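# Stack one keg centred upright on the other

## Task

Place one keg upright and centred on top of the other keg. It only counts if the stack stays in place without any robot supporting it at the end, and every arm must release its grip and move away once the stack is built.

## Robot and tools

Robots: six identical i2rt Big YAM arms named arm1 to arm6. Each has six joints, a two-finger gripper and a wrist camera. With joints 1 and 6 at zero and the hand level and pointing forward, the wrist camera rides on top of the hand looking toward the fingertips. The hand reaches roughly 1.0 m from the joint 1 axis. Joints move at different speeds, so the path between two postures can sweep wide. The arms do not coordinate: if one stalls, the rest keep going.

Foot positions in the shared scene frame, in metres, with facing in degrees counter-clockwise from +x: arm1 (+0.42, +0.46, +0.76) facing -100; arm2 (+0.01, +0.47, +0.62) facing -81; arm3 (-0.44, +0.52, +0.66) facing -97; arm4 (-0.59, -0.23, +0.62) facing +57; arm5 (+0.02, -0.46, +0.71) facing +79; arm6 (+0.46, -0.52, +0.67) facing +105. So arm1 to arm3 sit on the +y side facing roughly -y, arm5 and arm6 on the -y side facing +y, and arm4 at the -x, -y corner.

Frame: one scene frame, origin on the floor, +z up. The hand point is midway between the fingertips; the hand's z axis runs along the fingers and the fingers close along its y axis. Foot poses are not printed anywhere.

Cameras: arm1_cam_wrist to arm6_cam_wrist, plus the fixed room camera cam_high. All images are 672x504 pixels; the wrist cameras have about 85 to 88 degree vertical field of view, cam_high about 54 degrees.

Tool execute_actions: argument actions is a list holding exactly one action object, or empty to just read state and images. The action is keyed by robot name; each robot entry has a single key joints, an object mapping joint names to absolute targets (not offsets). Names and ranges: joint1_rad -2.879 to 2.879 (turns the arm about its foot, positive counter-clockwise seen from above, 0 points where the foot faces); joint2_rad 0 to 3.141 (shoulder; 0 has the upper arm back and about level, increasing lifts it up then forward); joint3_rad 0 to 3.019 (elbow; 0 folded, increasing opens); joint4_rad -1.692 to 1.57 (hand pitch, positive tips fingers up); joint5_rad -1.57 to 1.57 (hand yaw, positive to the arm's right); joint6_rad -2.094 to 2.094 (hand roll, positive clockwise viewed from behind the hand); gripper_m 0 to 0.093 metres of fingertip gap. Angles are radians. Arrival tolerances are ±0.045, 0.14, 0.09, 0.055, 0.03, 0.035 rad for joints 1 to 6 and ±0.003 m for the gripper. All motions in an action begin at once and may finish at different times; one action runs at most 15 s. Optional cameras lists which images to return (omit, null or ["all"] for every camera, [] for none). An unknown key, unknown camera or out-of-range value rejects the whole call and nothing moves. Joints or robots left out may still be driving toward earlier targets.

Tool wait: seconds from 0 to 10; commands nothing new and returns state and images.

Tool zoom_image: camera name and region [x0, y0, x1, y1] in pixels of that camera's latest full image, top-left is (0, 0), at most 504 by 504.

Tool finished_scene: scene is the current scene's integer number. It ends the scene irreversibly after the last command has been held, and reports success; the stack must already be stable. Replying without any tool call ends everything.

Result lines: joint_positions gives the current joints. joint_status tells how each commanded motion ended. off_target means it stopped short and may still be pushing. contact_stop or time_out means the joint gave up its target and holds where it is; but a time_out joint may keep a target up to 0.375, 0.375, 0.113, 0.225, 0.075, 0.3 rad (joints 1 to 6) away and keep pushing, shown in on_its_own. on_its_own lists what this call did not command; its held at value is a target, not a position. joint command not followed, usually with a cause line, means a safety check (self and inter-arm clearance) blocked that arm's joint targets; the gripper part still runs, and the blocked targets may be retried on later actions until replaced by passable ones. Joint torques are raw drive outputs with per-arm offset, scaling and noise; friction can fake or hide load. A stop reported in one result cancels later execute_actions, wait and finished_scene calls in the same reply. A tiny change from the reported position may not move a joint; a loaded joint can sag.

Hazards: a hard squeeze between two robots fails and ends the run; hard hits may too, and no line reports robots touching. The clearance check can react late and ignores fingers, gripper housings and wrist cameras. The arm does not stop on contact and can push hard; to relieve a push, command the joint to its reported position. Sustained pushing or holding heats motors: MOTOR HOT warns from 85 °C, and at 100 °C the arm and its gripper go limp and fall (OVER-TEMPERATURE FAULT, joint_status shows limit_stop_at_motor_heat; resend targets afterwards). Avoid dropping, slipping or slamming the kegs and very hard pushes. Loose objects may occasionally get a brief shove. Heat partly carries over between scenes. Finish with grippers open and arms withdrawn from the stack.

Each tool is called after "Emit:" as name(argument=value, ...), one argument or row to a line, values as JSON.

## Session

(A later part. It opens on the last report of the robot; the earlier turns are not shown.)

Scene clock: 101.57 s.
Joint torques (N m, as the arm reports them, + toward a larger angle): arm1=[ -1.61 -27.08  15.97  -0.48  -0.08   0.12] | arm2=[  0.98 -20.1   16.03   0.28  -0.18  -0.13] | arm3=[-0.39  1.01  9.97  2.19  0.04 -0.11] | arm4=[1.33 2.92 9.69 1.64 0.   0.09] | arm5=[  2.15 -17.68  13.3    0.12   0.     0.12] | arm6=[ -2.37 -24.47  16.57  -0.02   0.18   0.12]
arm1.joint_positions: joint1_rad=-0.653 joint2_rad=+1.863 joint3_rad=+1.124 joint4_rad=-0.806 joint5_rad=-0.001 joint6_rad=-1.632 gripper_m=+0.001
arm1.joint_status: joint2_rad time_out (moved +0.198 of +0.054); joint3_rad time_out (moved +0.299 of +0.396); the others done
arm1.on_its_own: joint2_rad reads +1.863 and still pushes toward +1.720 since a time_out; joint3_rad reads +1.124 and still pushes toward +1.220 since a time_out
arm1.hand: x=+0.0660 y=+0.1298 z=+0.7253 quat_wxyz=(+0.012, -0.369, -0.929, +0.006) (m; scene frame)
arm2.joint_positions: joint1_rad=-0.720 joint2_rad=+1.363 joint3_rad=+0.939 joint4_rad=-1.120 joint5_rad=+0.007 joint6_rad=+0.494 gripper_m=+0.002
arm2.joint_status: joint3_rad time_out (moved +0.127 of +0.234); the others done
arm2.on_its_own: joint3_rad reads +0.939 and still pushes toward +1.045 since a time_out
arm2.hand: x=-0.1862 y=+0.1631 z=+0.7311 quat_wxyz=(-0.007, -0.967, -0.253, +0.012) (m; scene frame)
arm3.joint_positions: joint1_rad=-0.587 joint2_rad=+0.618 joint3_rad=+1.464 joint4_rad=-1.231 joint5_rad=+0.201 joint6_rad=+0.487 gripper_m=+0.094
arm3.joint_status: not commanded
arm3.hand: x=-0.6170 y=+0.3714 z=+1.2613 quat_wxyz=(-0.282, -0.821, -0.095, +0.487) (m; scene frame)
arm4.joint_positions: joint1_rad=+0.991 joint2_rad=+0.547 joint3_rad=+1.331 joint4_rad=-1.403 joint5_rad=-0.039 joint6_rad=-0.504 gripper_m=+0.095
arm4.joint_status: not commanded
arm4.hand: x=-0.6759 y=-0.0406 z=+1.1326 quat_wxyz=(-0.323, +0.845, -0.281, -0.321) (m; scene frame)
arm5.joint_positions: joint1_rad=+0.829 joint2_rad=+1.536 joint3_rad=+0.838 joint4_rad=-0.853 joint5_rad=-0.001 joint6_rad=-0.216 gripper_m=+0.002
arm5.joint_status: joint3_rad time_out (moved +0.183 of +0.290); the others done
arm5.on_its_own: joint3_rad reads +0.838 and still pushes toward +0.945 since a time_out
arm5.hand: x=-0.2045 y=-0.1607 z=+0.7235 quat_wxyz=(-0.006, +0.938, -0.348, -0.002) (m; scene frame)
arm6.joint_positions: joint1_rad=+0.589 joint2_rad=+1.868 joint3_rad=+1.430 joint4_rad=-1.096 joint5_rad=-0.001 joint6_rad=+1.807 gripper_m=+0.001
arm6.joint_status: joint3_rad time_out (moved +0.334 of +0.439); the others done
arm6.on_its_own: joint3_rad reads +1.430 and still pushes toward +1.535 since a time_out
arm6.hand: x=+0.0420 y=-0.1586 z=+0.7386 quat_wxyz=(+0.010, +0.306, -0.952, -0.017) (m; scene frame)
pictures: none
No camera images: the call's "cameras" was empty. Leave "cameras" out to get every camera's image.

Emit:
execute_actions(
  actions=[
    {"arm1":{"joints":{"joint1_rad":-0.845,"joint2_rad":1.99,"joint3_rad":1.69,"joint4_rad":-0.98,"joint6_rad":-1.82}},"arm2":{"joints":{"joint1_rad":-1.025,"joint2_rad":1.52,"joint3_rad":1.335,"joint4_rad":-1.125,"joint6_rad":0.185}},"arm5":{"joints":{"joint1_rad":1.118,"joint2_rad":1.65,"joint3_rad":1.315,"joint4_rad":-0.925,"joint6_rad":0.065}},"arm6":{"joints":{"joint1_rad":0.74,"joint2_rad":2.11,"joint3_rad":2.12,"joint4_rad":-1.305,"joint6_rad":1.965}}},
  ],
  cameras=["arm1_cam_wrist","arm2_cam_wrist","arm5_cam_wrist","arm6_cam_wrist","cam_high"],
)

Scene clock: 119.53 s.
Joint torques (N m, as the arm reports them, + toward a larger angle): arm1=[ -2.27 -34.17  18.44  -1.02   0.13   0.08] | arm2=[  2.1  -29.    16.49   0.4   -0.26  -0.12] | arm3=[-0.34  1.78  9.94  2.25  0.07 -0.12] | arm4=[1.21 3.1  9.69 1.71 0.01 0.09] | arm5=[  3.15 -24.75  13.88   0.16   0.05   0.13] | arm6=[ -1.52 -30.74  17.87  -0.37  -0.18   0.2 ]
arm1.joint_positions: joint1_rad=-0.842 joint2_rad=+2.159 joint3_rad=+1.577 joint4_rad=-0.956 joint5_rad=-0.007 joint6_rad=-1.824 gripper_m=+0.001
arm1.joint_status: joint2_rad time_out (moved +0.296 of +0.127); joint3_rad time_out (moved +0.454 of +0.566); the others done
arm1.on_its_own: joint2_rad reads +2.159 and still pushes toward +1.990 since a time_out; joint3_rad reads +1.577 and still pushes toward +1.690 since a time_out
arm1.hand: x=-0.1007 y=+0.1313 z=+0.7087 quat_wxyz=(+0.014, -0.368, -0.930, +0.010) (m; scene frame)
arm2.joint_positions: joint1_rad=-1.032 joint2_rad=+1.651 joint3_rad=+1.216 joint4_rad=-1.121 joint5_rad=+0.007 joint6_rad=+0.183 gripper_m=+0.002
arm2.joint_status: joint3_rad time_out (moved +0.277 of +0.396); the others done
arm2.on_its_own: joint3_rad reads +1.216 and still pushes toward +1.328 since a time_out
arm2.hand: x=-0.3519 y=+0.1707 z=+0.7149 quat_wxyz=(-0.001, -0.967, -0.253, +0.009) (m; scene frame)
arm3.joint_positions: joint1_rad=-0.587 joint2_rad=+0.618 joint3_rad=+1.464 joint4_rad=-1.231 joint5_rad=+0.201 joint6_rad=+0.487 gripper_m=+0.094
arm3.joint_status: not commanded
arm3.hand: x=-0.6170 y=+0.3714 z=+1.2613 quat_wxyz=(-0.282, -0.821, -0.095, +0.487) (m; scene frame)
arm4.joint_positions: joint1_rad=+0.991 joint2_rad=+0.547 joint3_rad=+1.331 joint4_rad=-1.403 joint5_rad=-0.039 joint6_rad=-0.504 gripper_m=+0.095
arm4.joint_status: not commanded
arm4.hand: x=-0.6759 y=-0.0406 z=+1.1326 quat_wxyz=(-0.323, +0.845, -0.281, -0.321) (m; scene frame)
arm5.joint_positions: joint1_rad=+1.094 joint2_rad=+1.832 joint3_rad=+1.194 joint4_rad=-0.920 joint5_rad=-0.002 joint6_rad=+0.051 gripper_m=+0.002
arm5.joint_status: joint2_rad time_out (moved +0.295 of +0.114); joint3_rad time_out (moved +0.356 of +0.477); the others done
arm5.on_its_own: joint2_rad reads +1.832 and still pushes toward +1.650 since a time_out; joint3_rad reads +1.194 and still pushes toward +1.307 since a time_out
arm5.hand: x=-0.3707 y=-0.1553 z=+0.7071 quat_wxyz=(-0.002, +0.937, -0.349, -0.001) (m; scene frame)
arm6.joint_positions: joint1_rad=+0.744 joint2_rad=+2.234 joint3_rad=+1.990 joint4_rad=-1.287 joint5_rad=+0.007 joint6_rad=+1.963 gripper_m=+0.001
arm6.joint_status: joint3_rad time_out (moved +0.560 of +0.690); the others done
arm6.on_its_own: joint3_rad reads +1.990 and still pushes toward +2.103 since a time_out
arm6.hand: x=-0.1236 y=-0.1539 z=+0.7225 quat_wxyz=(+0.010, +0.305, -0.952, -0.019) (m; scene frame)
pictures: arm1_cam_wrist, arm2_cam_wrist, arm5_cam_wrist, arm6_cam_wrist, cam_high
Images, in order (width x height): arm1_cam_wrist 672x504, arm2_cam_wrist 672x504, arm5_cam_wrist 672x504, arm6_cam_wrist 672x504, cam_high 672x504.

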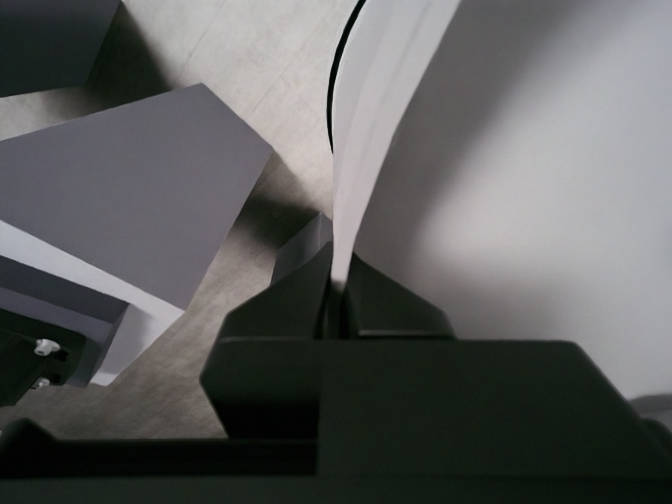

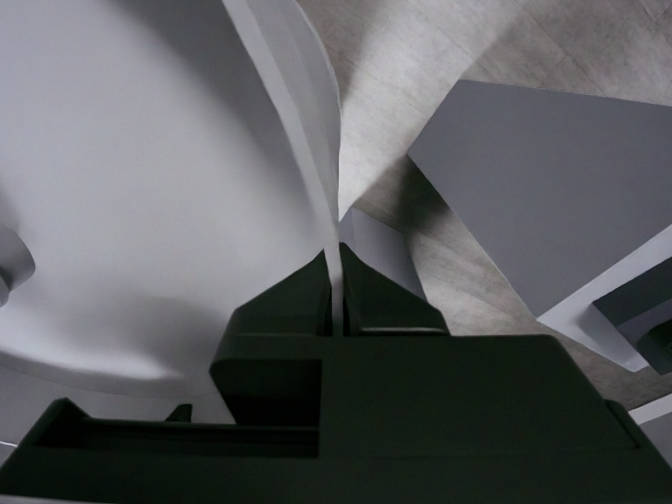

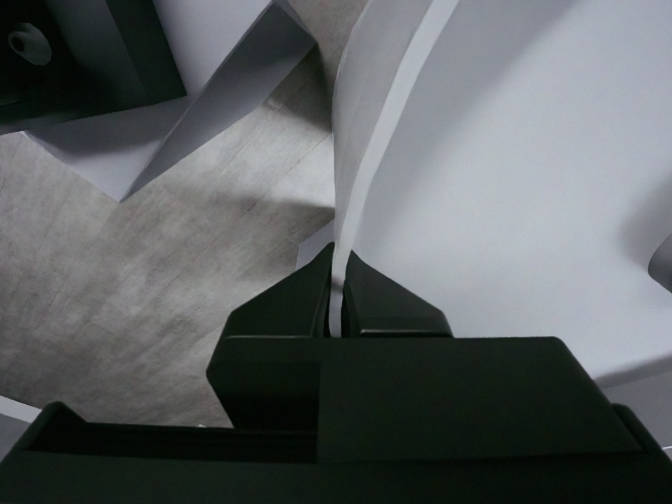

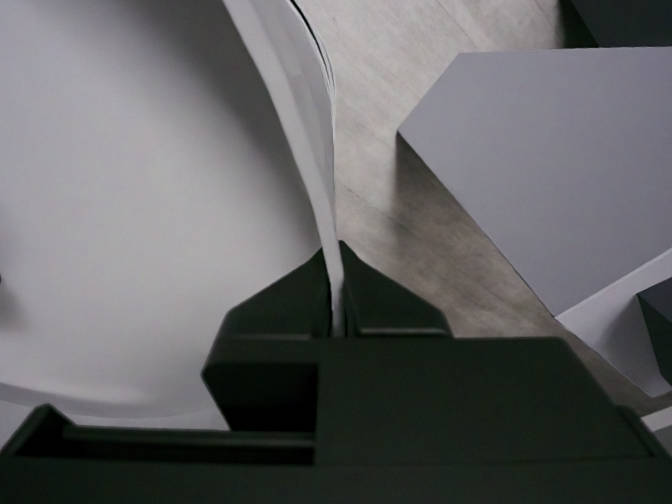

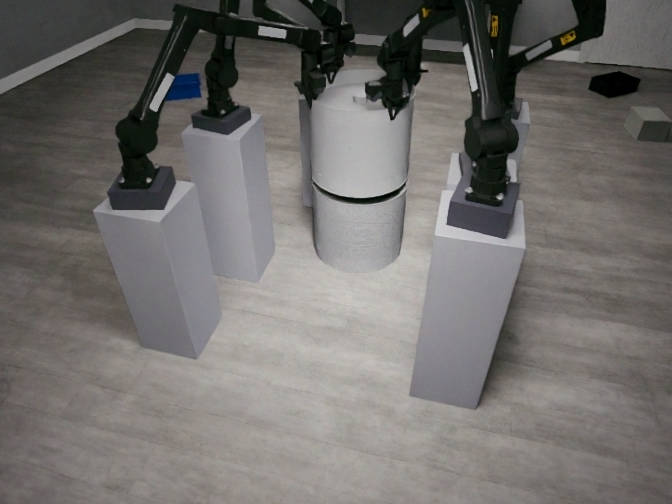

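Emit:
execute_actions(
  actions=[
    {"arm1":{"joints":{"joint3_rad":1.615,"joint4_rad":-0.915}},"arm2":{"joints":{"joint3_rad":1.25,"joint4_rad":-1.055}},"arm5":{"joints":{"joint1_rad":1.07,"joint2_rad":1.69,"joint3_rad":1.255,"joint4_rad":-0.86,"joint6_rad":0.03}},"arm6":{"joints":{"joint1_rad":0.715,"joint3_rad":2.03,"joint4_rad":-1.24,"joint6_rad":1.95}}},
  ],
  cameras=["arm1_cam_wrist","arm2_cam_wrist","arm5_cam_wrist","arm6_cam_wrist","cam_high"],
)

Scene clock: 131.80 s.
Joint torques (N m, as the arm reports them, + toward a larger angle): arm1=[ -2.11 -34.04  15.51   0.33   0.17   0.08] | arm2=[  1.23 -28.76  14.65   1.42  -0.05  -0.16] | arm3=[-0.23  0.92  9.78  2.24  0.05 -0.11] | arm4=[ 1.24  2.99  9.64  1.63 -0.01  0.08] | arm5=[  1.24 -23.67  12.36   0.67   0.09   0.08] | arm6=[ -2.18 -30.63  15.16   0.84  -0.29   0.23]
arm1.joint_positions: joint1_rad=-0.842 joint2_rad=+2.161 joint3_rad=+1.532 joint4_rad=-0.919 joint5_rad=-0.008 joint6_rad=-1.824 gripper_m=+0.001
arm1.joint_status: all done
arm1.on_its_own: joint2_rad reads +2.161 and still pushes toward +1.990 since a time_out
arm1.hand: x=-0.0904 y=+0.1378 z=+0.6936 quat_wxyz=(+0.010, -0.368, -0.930, +0.007) (m; scene frame)
arm2.joint_positions: joint1_rad=-1.030 joint2_rad=+1.651 joint3_rad=+1.158 joint4_rad=-1.076 joint5_rad=+0.001 joint6_rad=+0.183 gripper_m=+0.002
arm2.joint_status: joint3_rad off_target (ended at +1.158, target +1.250); the others done
arm2.on_its_own: joint3_rad reads +1.158 and still pushes toward +1.250 since a time_out
arm2.hand: x=-0.3408 y=+0.1775 z=+0.6955 quat_wxyz=(-0.001, -0.967, -0.254, +0.002) (m; scene frame)
arm3.joint_positions: joint1_rad=-0.587 joint2_rad=+0.618 joint3_rad=+1.464 joint4_rad=-1.231 joint5_rad=+0.201 joint6_rad=+0.487 gripper_m=+0.094
arm3.joint_status: not commanded
arm3.hand: x=-0.6170 y=+0.3714 z=+1.2613 quat_wxyz=(-0.282, -0.821, -0.095, +0.487) (m; scene frame)
arm4.joint_positions: joint1_rad=+0.991 joint2_rad=+0.547 joint3_rad=+1.331 joint4_rad=-1.403 joint5_rad=-0.039 joint6_rad=-0.504 gripper_m=+0.095
arm4.joint_status: not commanded
arm4.hand: x=-0.6759 y=-0.0406 z=+1.1326 quat_wxyz=(-0.323, +0.845, -0.281, -0.321) (m; scene frame)
arm5.joint_positions: joint1_rad=+1.066 joint2_rad=+1.853 joint3_rad=+1.162 joint4_rad=-0.866 joint5_rad=-0.003 joint6_rad=+0.022 gripper_m=+0.002
arm5.joint_status: joint2_rad time_out (moved +0.021 of -0.142); joint3_rad time_out (moved -0.032 of +0.061); the others done
arm5.on_its_own: joint2_rad reads +1.853 and still pushes toward +1.690 since a time_out; joint3_rad reads +1.162 and still pushes toward +1.255 since a time_out
arm5.hand: x=-0.3582 y=-0.1483 z=+0.6875 quat_wxyz=(-0.002, +0.937, -0.348, -0.001) (m; scene frame)
arm6.joint_positions: joint1_rad=+0.726 joint2_rad=+2.234 joint3_rad=+1.950 joint4_rad=-1.249 joint5_rad=+0.010 joint6_rad=+1.947 gripper_m=+0.001
arm6.joint_status: all done
arm6.hand: x=-0.1126 y=-0.1455 z=+0.7076 quat_wxyz=(+0.008, +0.304, -0.952, -0.019) (m; scene frame)
pictures: arm1_cam_wrist, arm2_cam_wrist, arm5_cam_wrist, arm6_cam_wrist, cam_high
Images, in order (width x height): arm1_cam_wrist 672x504, arm2_cam_wrist 672x504, arm5_cam_wrist 672x504, arm6_cam_wrist 672x504, cam_high 672x504.

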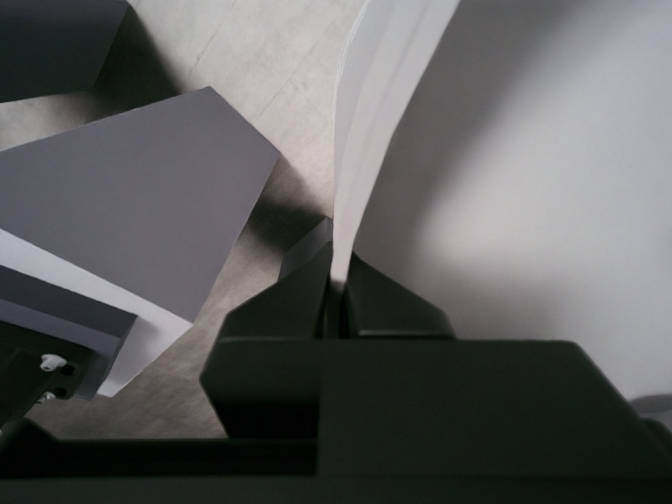

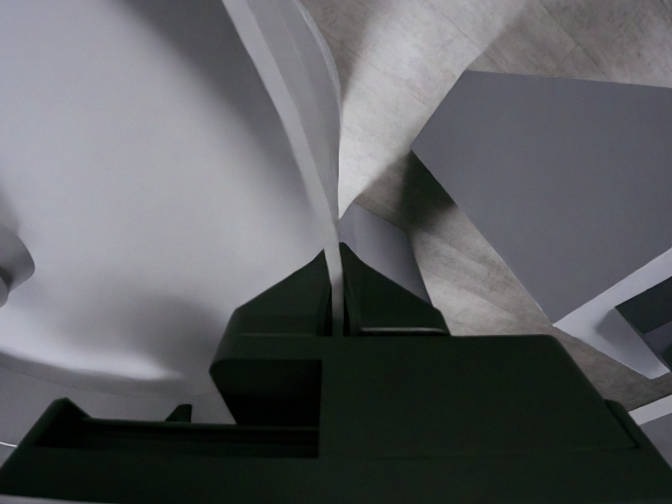

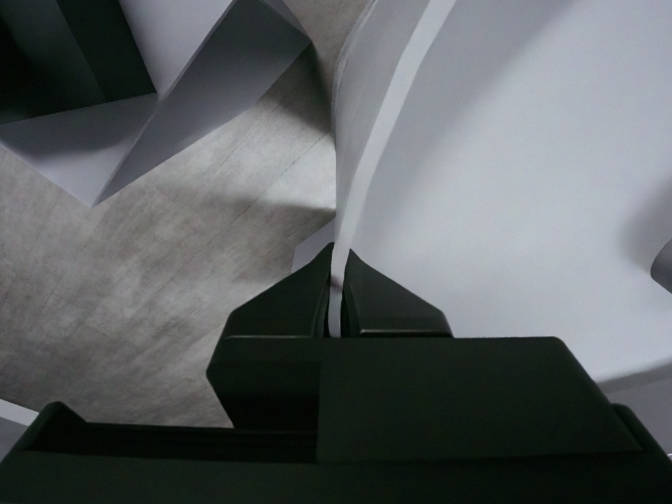

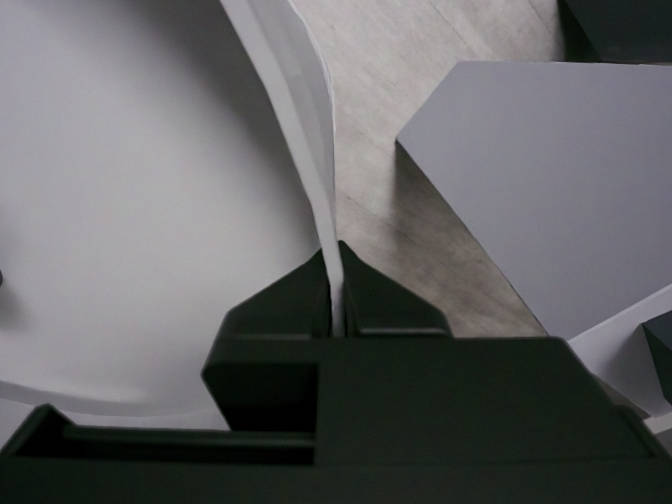

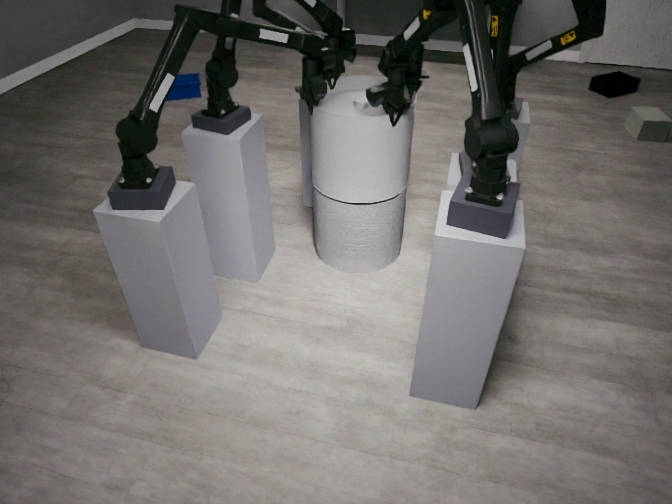

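Emit:
execute_actions(
  actions=[
    {"arm1":{"joints":{"joint2_rad":2.065}},"arm2":{"joints":{"joint2_rad":1.59}},"arm5":{"joints":{"joint2_rad":1.75}},"arm6":{"joints":{"joint2_rad":2.17}}},
  ],
  cameras=[],
)

Emit:
execute_actions(
  actions=[
    {"arm1":{"joints":{"joint2_rad":2.17,"joint3_rad":1.56}},"arm2":{"joints":{"joint2_rad":1.67,"joint3_rad":1.19}},"arm5":{"joints":{"joint2_rad":1.86,"joint3_rad":1.19}},"arm6":{"joints":{"joint2_rad":2.24,"joint3_rad":1.98}}},
  ],
  cameras=[],
)

Emit:
execute_actions(
  actions=[
    {"arm1":{"joints":{"gripper_m":0.093}},"arm2":{"joints":{"gripper_m":0.093}},"arm5":{"joints":{"gripper_m":0.093}},"arm6":{"joints":{"gripper_m":0.093}}},
  ],
  cameras=["arm1_cam_wrist","arm2_cam_wrist","arm5_cam_wrist","arm6_cam_wrist"],
)

Emit:
execute_actions(
  actions=[
    {"arm1":{"joints":{"joint2_rad":1.6}},"arm2":{"joints":{"joint2_rad":1.2}},"arm5":{"joints":{"joint2_rad":1.35}},"arm6":{"joints":{"joint2_rad":1.7}}},
  ],
  cameras=["cam_high"],
)

Scene clock: 143.50 s.
Joint torques (N m, as the arm reports them, + toward a larger angle): arm1=[ -2.25 -30.53  15.18  -0.31   0.2    0.08] | arm2=[  1.55 -24.83  14.68   1.08   0.14  -0.12] | arm3=[ 0.    1.42  9.99  2.12  0.06 -0.12] | arm4=[1.27 3.01 9.68 1.66 0.   0.09] | arm5=[  1.48 -21.67  12.16   0.     0.14   0.09] | arm6=[ -1.83 -27.51  15.08   0.46  -0.24   0.21]
arm1.joint_positions: joint1_rad=-0.842 joint2_rad=+2.187 joint3_rad=+1.532 joint4_rad=-0.906 joint5_rad=-0.009 joint6_rad=-1.824 gripper_m=+0.001
arm1.joint_status: all done
arm1.hand: x=-0.0888 y=+0.1390 z=+0.6786 quat_wxyz=(+0.006, -0.368, -0.930, +0.002) (m; scene frame)
arm2.joint_positions: joint1_rad=-1.032 joint2_rad=+1.684 joint3_rad=+1.157 joint4_rad=-1.071 joint5_rad=-0.003 joint6_rad=+0.182 gripper_m=+0.002
arm2.joint_status: all done
arm2.on_its_own: joint3_rad reads +1.157 and still pushes toward +1.250 since a time_out
arm2.hand: x=-0.3398 y=+0.1783 z=+0.6807 quat_wxyz=(+0.003, -0.967, -0.254, -0.012) (m; scene frame)
arm3.joint_positions: joint1_rad=-0.587 joint2_rad=+0.618 joint3_rad=+1.464 joint4_rad=-1.231 joint5_rad=+0.201 joint6_rad=+0.487 gripper_m=+0.094
arm3.joint_status: not commanded
arm3.hand: x=-0.6170 y=+0.3714 z=+1.2613 quat_wxyz=(-0.282, -0.821, -0.095, +0.487) (m; scene frame)
arm4.joint_positions: joint1_rad=+0.991 joint2_rad=+0.547 joint3_rad=+1.331 joint4_rad=-1.403 joint5_rad=-0.039 joint6_rad=-0.504 gripper_m=+0.095
arm4.joint_status: not commanded
arm4.hand: x=-0.6759 y=-0.0406 z=+1.1326 quat_wxyz=(-0.323, +0.845, -0.281, -0.321) (m; scene frame)
arm5.joint_positions: joint1_rad=+1.064 joint2_rad=+1.882 joint3_rad=+1.162 joint4_rad=-0.852 joint5_rad=-0.005 joint6_rad=+0.020 gripper_m=+0.002
arm5.joint_status: all done
arm5.on_its_own: joint3_rad reads +1.162 and still pushes toward +1.255 since a time_out
arm5.hand: x=-0.3566 y=-0.1485 z=+0.6738 quat_wxyz=(+0.001, +0.937, -0.348, +0.006) (m; scene frame)
arm6.joint_positions: joint1_rad=+0.724 joint2_rad=+2.255 joint3_rad=+1.950 joint4_rad=-1.242 joint5_rad=+0.008 joint6_rad=+1.946 gripper_m=+0.001
arm6.joint_status: all done
arm6.hand: x=-0.1118 y=-0.1452 z=+0.6940 quat_wxyz=(+0.004, +0.304, -0.953, -0.013) (m; scene frame)
pictures: none
No camera images: the call's "cameras" was empty. Leave "cameras" out to get every camera's image.

Scene clock: 144.17 s.
Joint torques (N m, as the arm reports them, + toward a larger angle): arm1=[ -2.17 -21.79  10.57  -0.32   0.2    0.08] | arm2=[  1.47 -17.73  10.     1.07   0.12  -0.11] | arm3=[-0.53  1.81  9.9   2.3   0.07 -0.15] | arm4=[1.03 3.   9.69 1.66 0.   0.08] | arm5=[  1.52 -14.85   7.9    0.06   0.13   0.1 ] | arm6=[ -2.01 -22.23  11.17   0.47  -0.21   0.22]
arm1.joint_positions: joint1_rad=-0.842 joint2_rad=+2.191 joint3_rad=+1.531 joint4_rad=-0.906 joint5_rad=-0.009 joint6_rad=-1.824 gripper_m=+0.001
arm1.joint_status: all done
arm1.hand: x=-0.0873 y=+0.1400 z=+0.6756 quat_wxyz=(+0.004, -0.368, -0.930, -0.001) (m; scene frame)
arm2.joint_positions: joint1_rad=-1.032 joint2_rad=+1.687 joint3_rad=+1.154 joint4_rad=-1.071 joint5_rad=-0.004 joint6_rad=+0.182 gripper_m=+0.002
arm2.joint_status: all done
arm2.hand: x=-0.3384 y=+0.1793 z=+0.6781 quat_wxyz=(+0.004, -0.967, -0.254, -0.015) (m; scene frame)
arm3.joint_positions: joint1_rad=-0.587 joint2_rad=+0.618 joint3_rad=+1.464 joint4_rad=-1.231 joint5_rad=+0.201 joint6_rad=+0.487 gripper_m=+0.094
arm3.joint_status: not commanded
arm3.hand: x=-0.6170 y=+0.3714 z=+1.2613 quat_wxyz=(-0.282, -0.821, -0.095, +0.487) (m; scene frame)
arm4.joint_positions: joint1_rad=+0.991 joint2_rad=+0.547 joint3_rad=+1.331 joint4_rad=-1.403 joint5_rad=-0.039 joint6_rad=-0.504 gripper_m=+0.095
arm4.joint_status: not commanded
arm4.hand: x=-0.6759 y=-0.0406 z=+1.1326 quat_wxyz=(-0.323, +0.845, -0.281, -0.321) (m; scene frame)
arm5.joint_positions: joint1_rad=+1.064 joint2_rad=+1.886 joint3_rad=+1.161 joint4_rad=-0.853 joint5_rad=-0.004 joint6_rad=+0.020 gripper_m=+0.002
arm5.joint_status: all done
arm5.hand: x=-0.3556 y=-0.1491 z=+0.6719 quat_wxyz=(+0.002, +0.937, -0.348, +0.009) (m; scene frame)
arm6.joint_positions: joint1_rad=+0.724 joint2_rad=+2.258 joint3_rad=+1.948 joint4_rad=-1.242 joint5_rad=+0.008 joint6_rad=+1.945 gripper_m=+0.001
arm6.joint_status: all done
arm6.hand: x=-0.1110 y=-0.1457 z=+0.6915 quat_wxyz=(+0.002, +0.304, -0.953, -0.011) (m; scene frame)
pictures: none
No camera images: the call's "cameras" was empty. Leave "cameras" out to get every camera's image.

Scene clock: 144.87 s.
Joint torques (N m, as the arm reports them, + toward a larger angle): arm1=[ -2.19 -19.87  10.77  -0.09   0.     0.08] | arm2=[  1.   -16.97  10.08   1.14   0.04  -0.08] | arm3=[-0.15  2.05  9.73  2.25  0.09 -0.12] | arm4=[1.27 3.07 9.7  1.7  0.02 0.08] | arm5=[  1.6  -14.05   7.95   0.16   0.05   0.1 ] | arm6=[ -2.83 -21.99  11.43   0.43  -0.01   0.23]
arm1.joint_positions: joint1_rad=-0.842 joint2_rad=+2.169 joint3_rad=+1.531 joint4_rad=-0.910 joint5_rad=-0.003 joint6_rad=-1.824 gripper_m=+0.093
arm1.joint_status: all done
arm1.hand: x=-0.0908 y=+0.1387 z=+0.6884 quat_wxyz=(+0.012, -0.368, -0.930, +0.005) (m; scene frame)
arm2.joint_positions: joint1_rad=-1.031 joint2_rad=+1.684 joint3_rad=+1.155 joint4_rad=-1.069 joint5_rad=-0.002 joint6_rad=+0.182 gripper_m=+0.093
arm2.joint_status: all done
arm2.hand: x=-0.3395 y=+0.1786 z=+0.6800 quat_wxyz=(+0.004, -0.967, -0.254, -0.012) (m; scene frame)
arm3.joint_positions: joint1_rad=-0.587 joint2_rad=+0.618 joint3_rad=+1.464 joint4_rad=-1.231 joint5_rad=+0.201 joint6_rad=+0.487 gripper_m=+0.094
arm3.joint_status: not commanded
arm3.hand: x=-0.6170 y=+0.3714 z=+1.2613 quat_wxyz=(-0.282, -0.821, -0.095, +0.487) (m; scene frame)
arm4.joint_positions: joint1_rad=+0.991 joint2_rad=+0.547 joint3_rad=+1.331 joint4_rad=-1.403 joint5_rad=-0.039 joint6_rad=-0.504 gripper_m=+0.095
arm4.joint_status: not commanded
arm4.hand: x=-0.6759 y=-0.0406 z=+1.1326 quat_wxyz=(-0.323, +0.845, -0.281, -0.321) (m; scene frame)
arm5.joint_positions: joint1_rad=+1.064 joint2_rad=+1.876 joint3_rad=+1.161 joint4_rad=-0.854 joint5_rad=-0.002 joint6_rad=+0.021 gripper_m=+0.093
arm5.joint_status: all done
arm5.hand: x=-0.3564 y=-0.1480 z=+0.6765 quat_wxyz=(+0.000, +0.937, -0.349, +0.005) (m; scene frame)
arm6.joint_positions: joint1_rad=+0.724 joint2_rad=+2.256 joint3_rad=+1.948 joint4_rad=-1.242 joint5_rad=+0.003 joint6_rad=+1.945 gripper_m=+0.093
arm6.joint_status: all done
arm6.hand: x=-0.1117 y=-0.1462 z=+0.6929 quat_wxyz=(+0.005, +0.304, -0.953, -0.010) (m; scene frame)
pictures: arm1_cam_wrist, arm2_cam_wrist, arm5_cam_wrist, arm6_cam_wrist
Images, in order (width x height): arm1_cam_wrist 672x504, arm2_cam_wrist 672x504, arm5_cam_wrist 672x504, arm6_cam_wrist 672x504.

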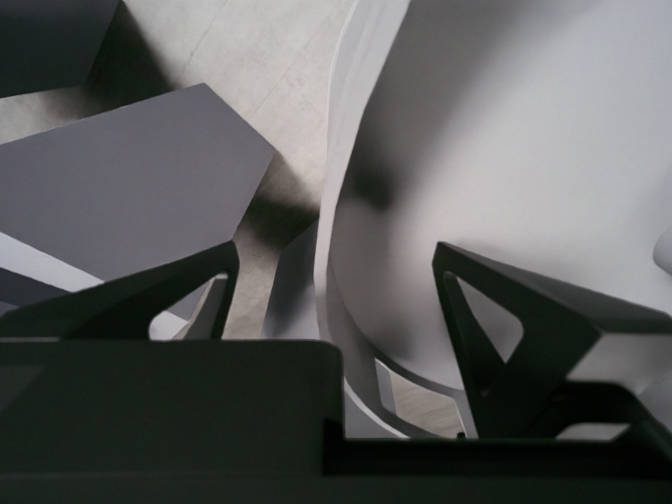

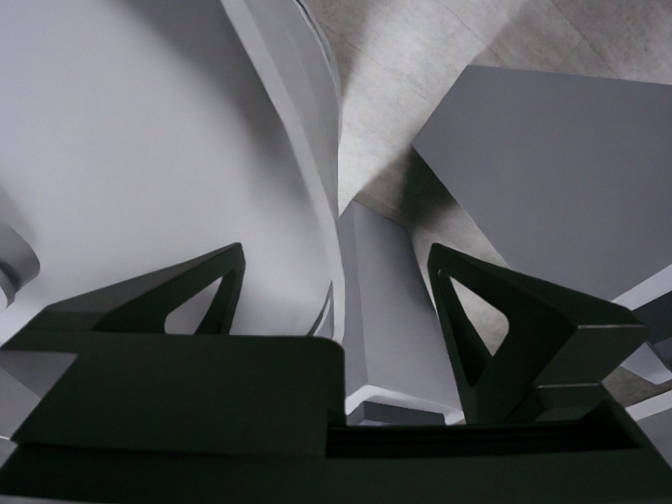

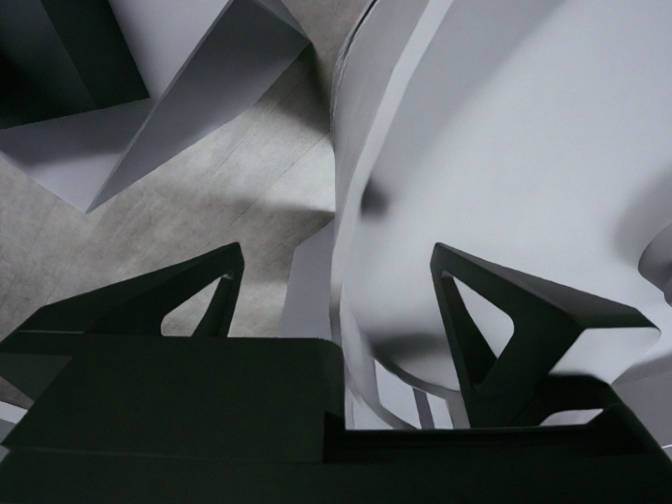

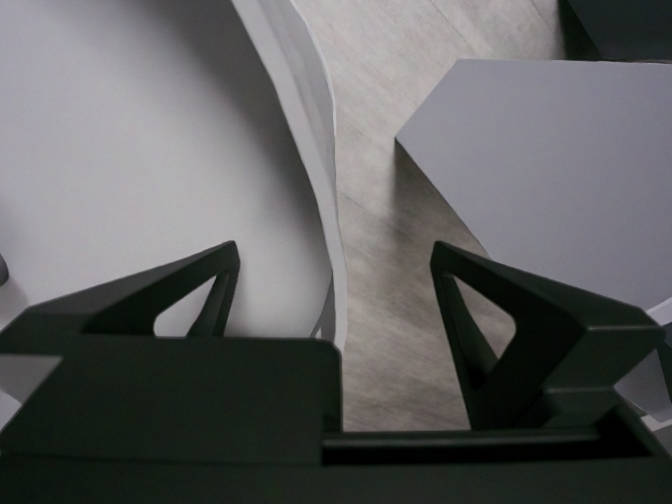

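Scene clock: 146.70 s.
Joint torques (N m, as the arm reports them, + toward a larger angle): arm1=[ -2.09 -14.97  12.28   1.16   0.     0.14] | arm2=[ 1.48 -9.04 11.87  1.68  0.08 -0.12] | arm3=[-0.74  1.29  9.86  2.12  0.07 -0.12] | arm4=[1.29 2.85 9.68 1.66 0.   0.09] | arm5=[ 1.66 -9.23 10.47  1.17  0.06  0.09] | arm6=[ -2.01 -15.01  10.82   1.57  -0.01   0.18]
arm1.joint_positions: joint1_rad=-0.842 joint2_rad=+1.598 joint3_rad=+1.551 joint4_rad=-0.910 joint5_rad=-0.003 joint6_rad=-1.824 gripper_m=+0.093
arm1.joint_status: all done
arm1.hand: x=-0.1045 y=+0.1231 z=+1.0445 quat_wxyz=(+0.183, -0.348, -0.887, +0.240) (m; scene frame)
arm2.joint_positions: joint1_rad=-1.031 joint2_rad=+1.196 joint3_rad=+1.155 joint4_rad=-1.069 joint5_rad=-0.002 joint6_rad=+0.182 gripper_m=+0.093
arm2.joint_status: all done
arm2.hand: x=-0.3256 y=+0.1905 z=+0.8913 quat_wxyz=(-0.099, -0.941, -0.247, +0.207) (m; scene frame)
arm3.joint_positions: joint1_rad=-0.587 joint2_rad=+0.618 joint3_rad=+1.464 joint4_rad=-1.231 joint5_rad=+0.201 joint6_rad=+0.487 gripper_m=+0.094
arm3.joint_status: not commanded
arm3.hand: x=-0.6170 y=+0.3714 z=+1.2613 quat_wxyz=(-0.282, -0.821, -0.095, +0.487) (m; scene frame)
arm4.joint_positions: joint1_rad=+0.991 joint2_rad=+0.547 joint3_rad=+1.331 joint4_rad=-1.403 joint5_rad=-0.039 joint6_rad=-0.504 gripper_m=+0.095
arm4.joint_status: not commanded
arm4.hand: x=-0.6759 y=-0.0406 z=+1.1326 quat_wxyz=(-0.323, +0.845, -0.281, -0.321) (m; scene frame)
arm5.joint_positions: joint1_rad=+1.064 joint2_rad=+1.345 joint3_rad=+1.163 joint4_rad=-0.854 joint5_rad=-0.002 joint6_rad=+0.021 gripper_m=+0.093
arm5.joint_status: all done
arm5.hand: x=-0.3712 y=-0.1379 z=+0.9353 quat_wxyz=(-0.087, +0.906, -0.336, -0.244) (m; scene frame)
arm6.joint_positions: joint1_rad=+0.724 joint2_rad=+1.699 joint3_rad=+1.967 joint4_rad=-1.242 joint5_rad=+0.003 joint6_rad=+1.945 gripper_m=+0.093
arm6.joint_status: all done
arm6.hand: x=-0.0790 y=-0.1687 z=+1.0688 quat_wxyz=(+0.184, +0.291, -0.910, -0.230) (m; scene frame)
pictures: cam_high
Images, in order (width x height): cam_high 672x504.

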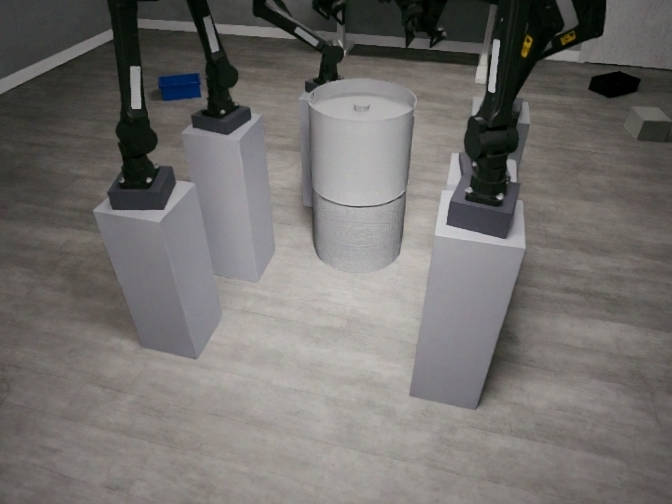

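Emit:
finished_scene(
  scene=2,
)

The scene is finished: the task was done.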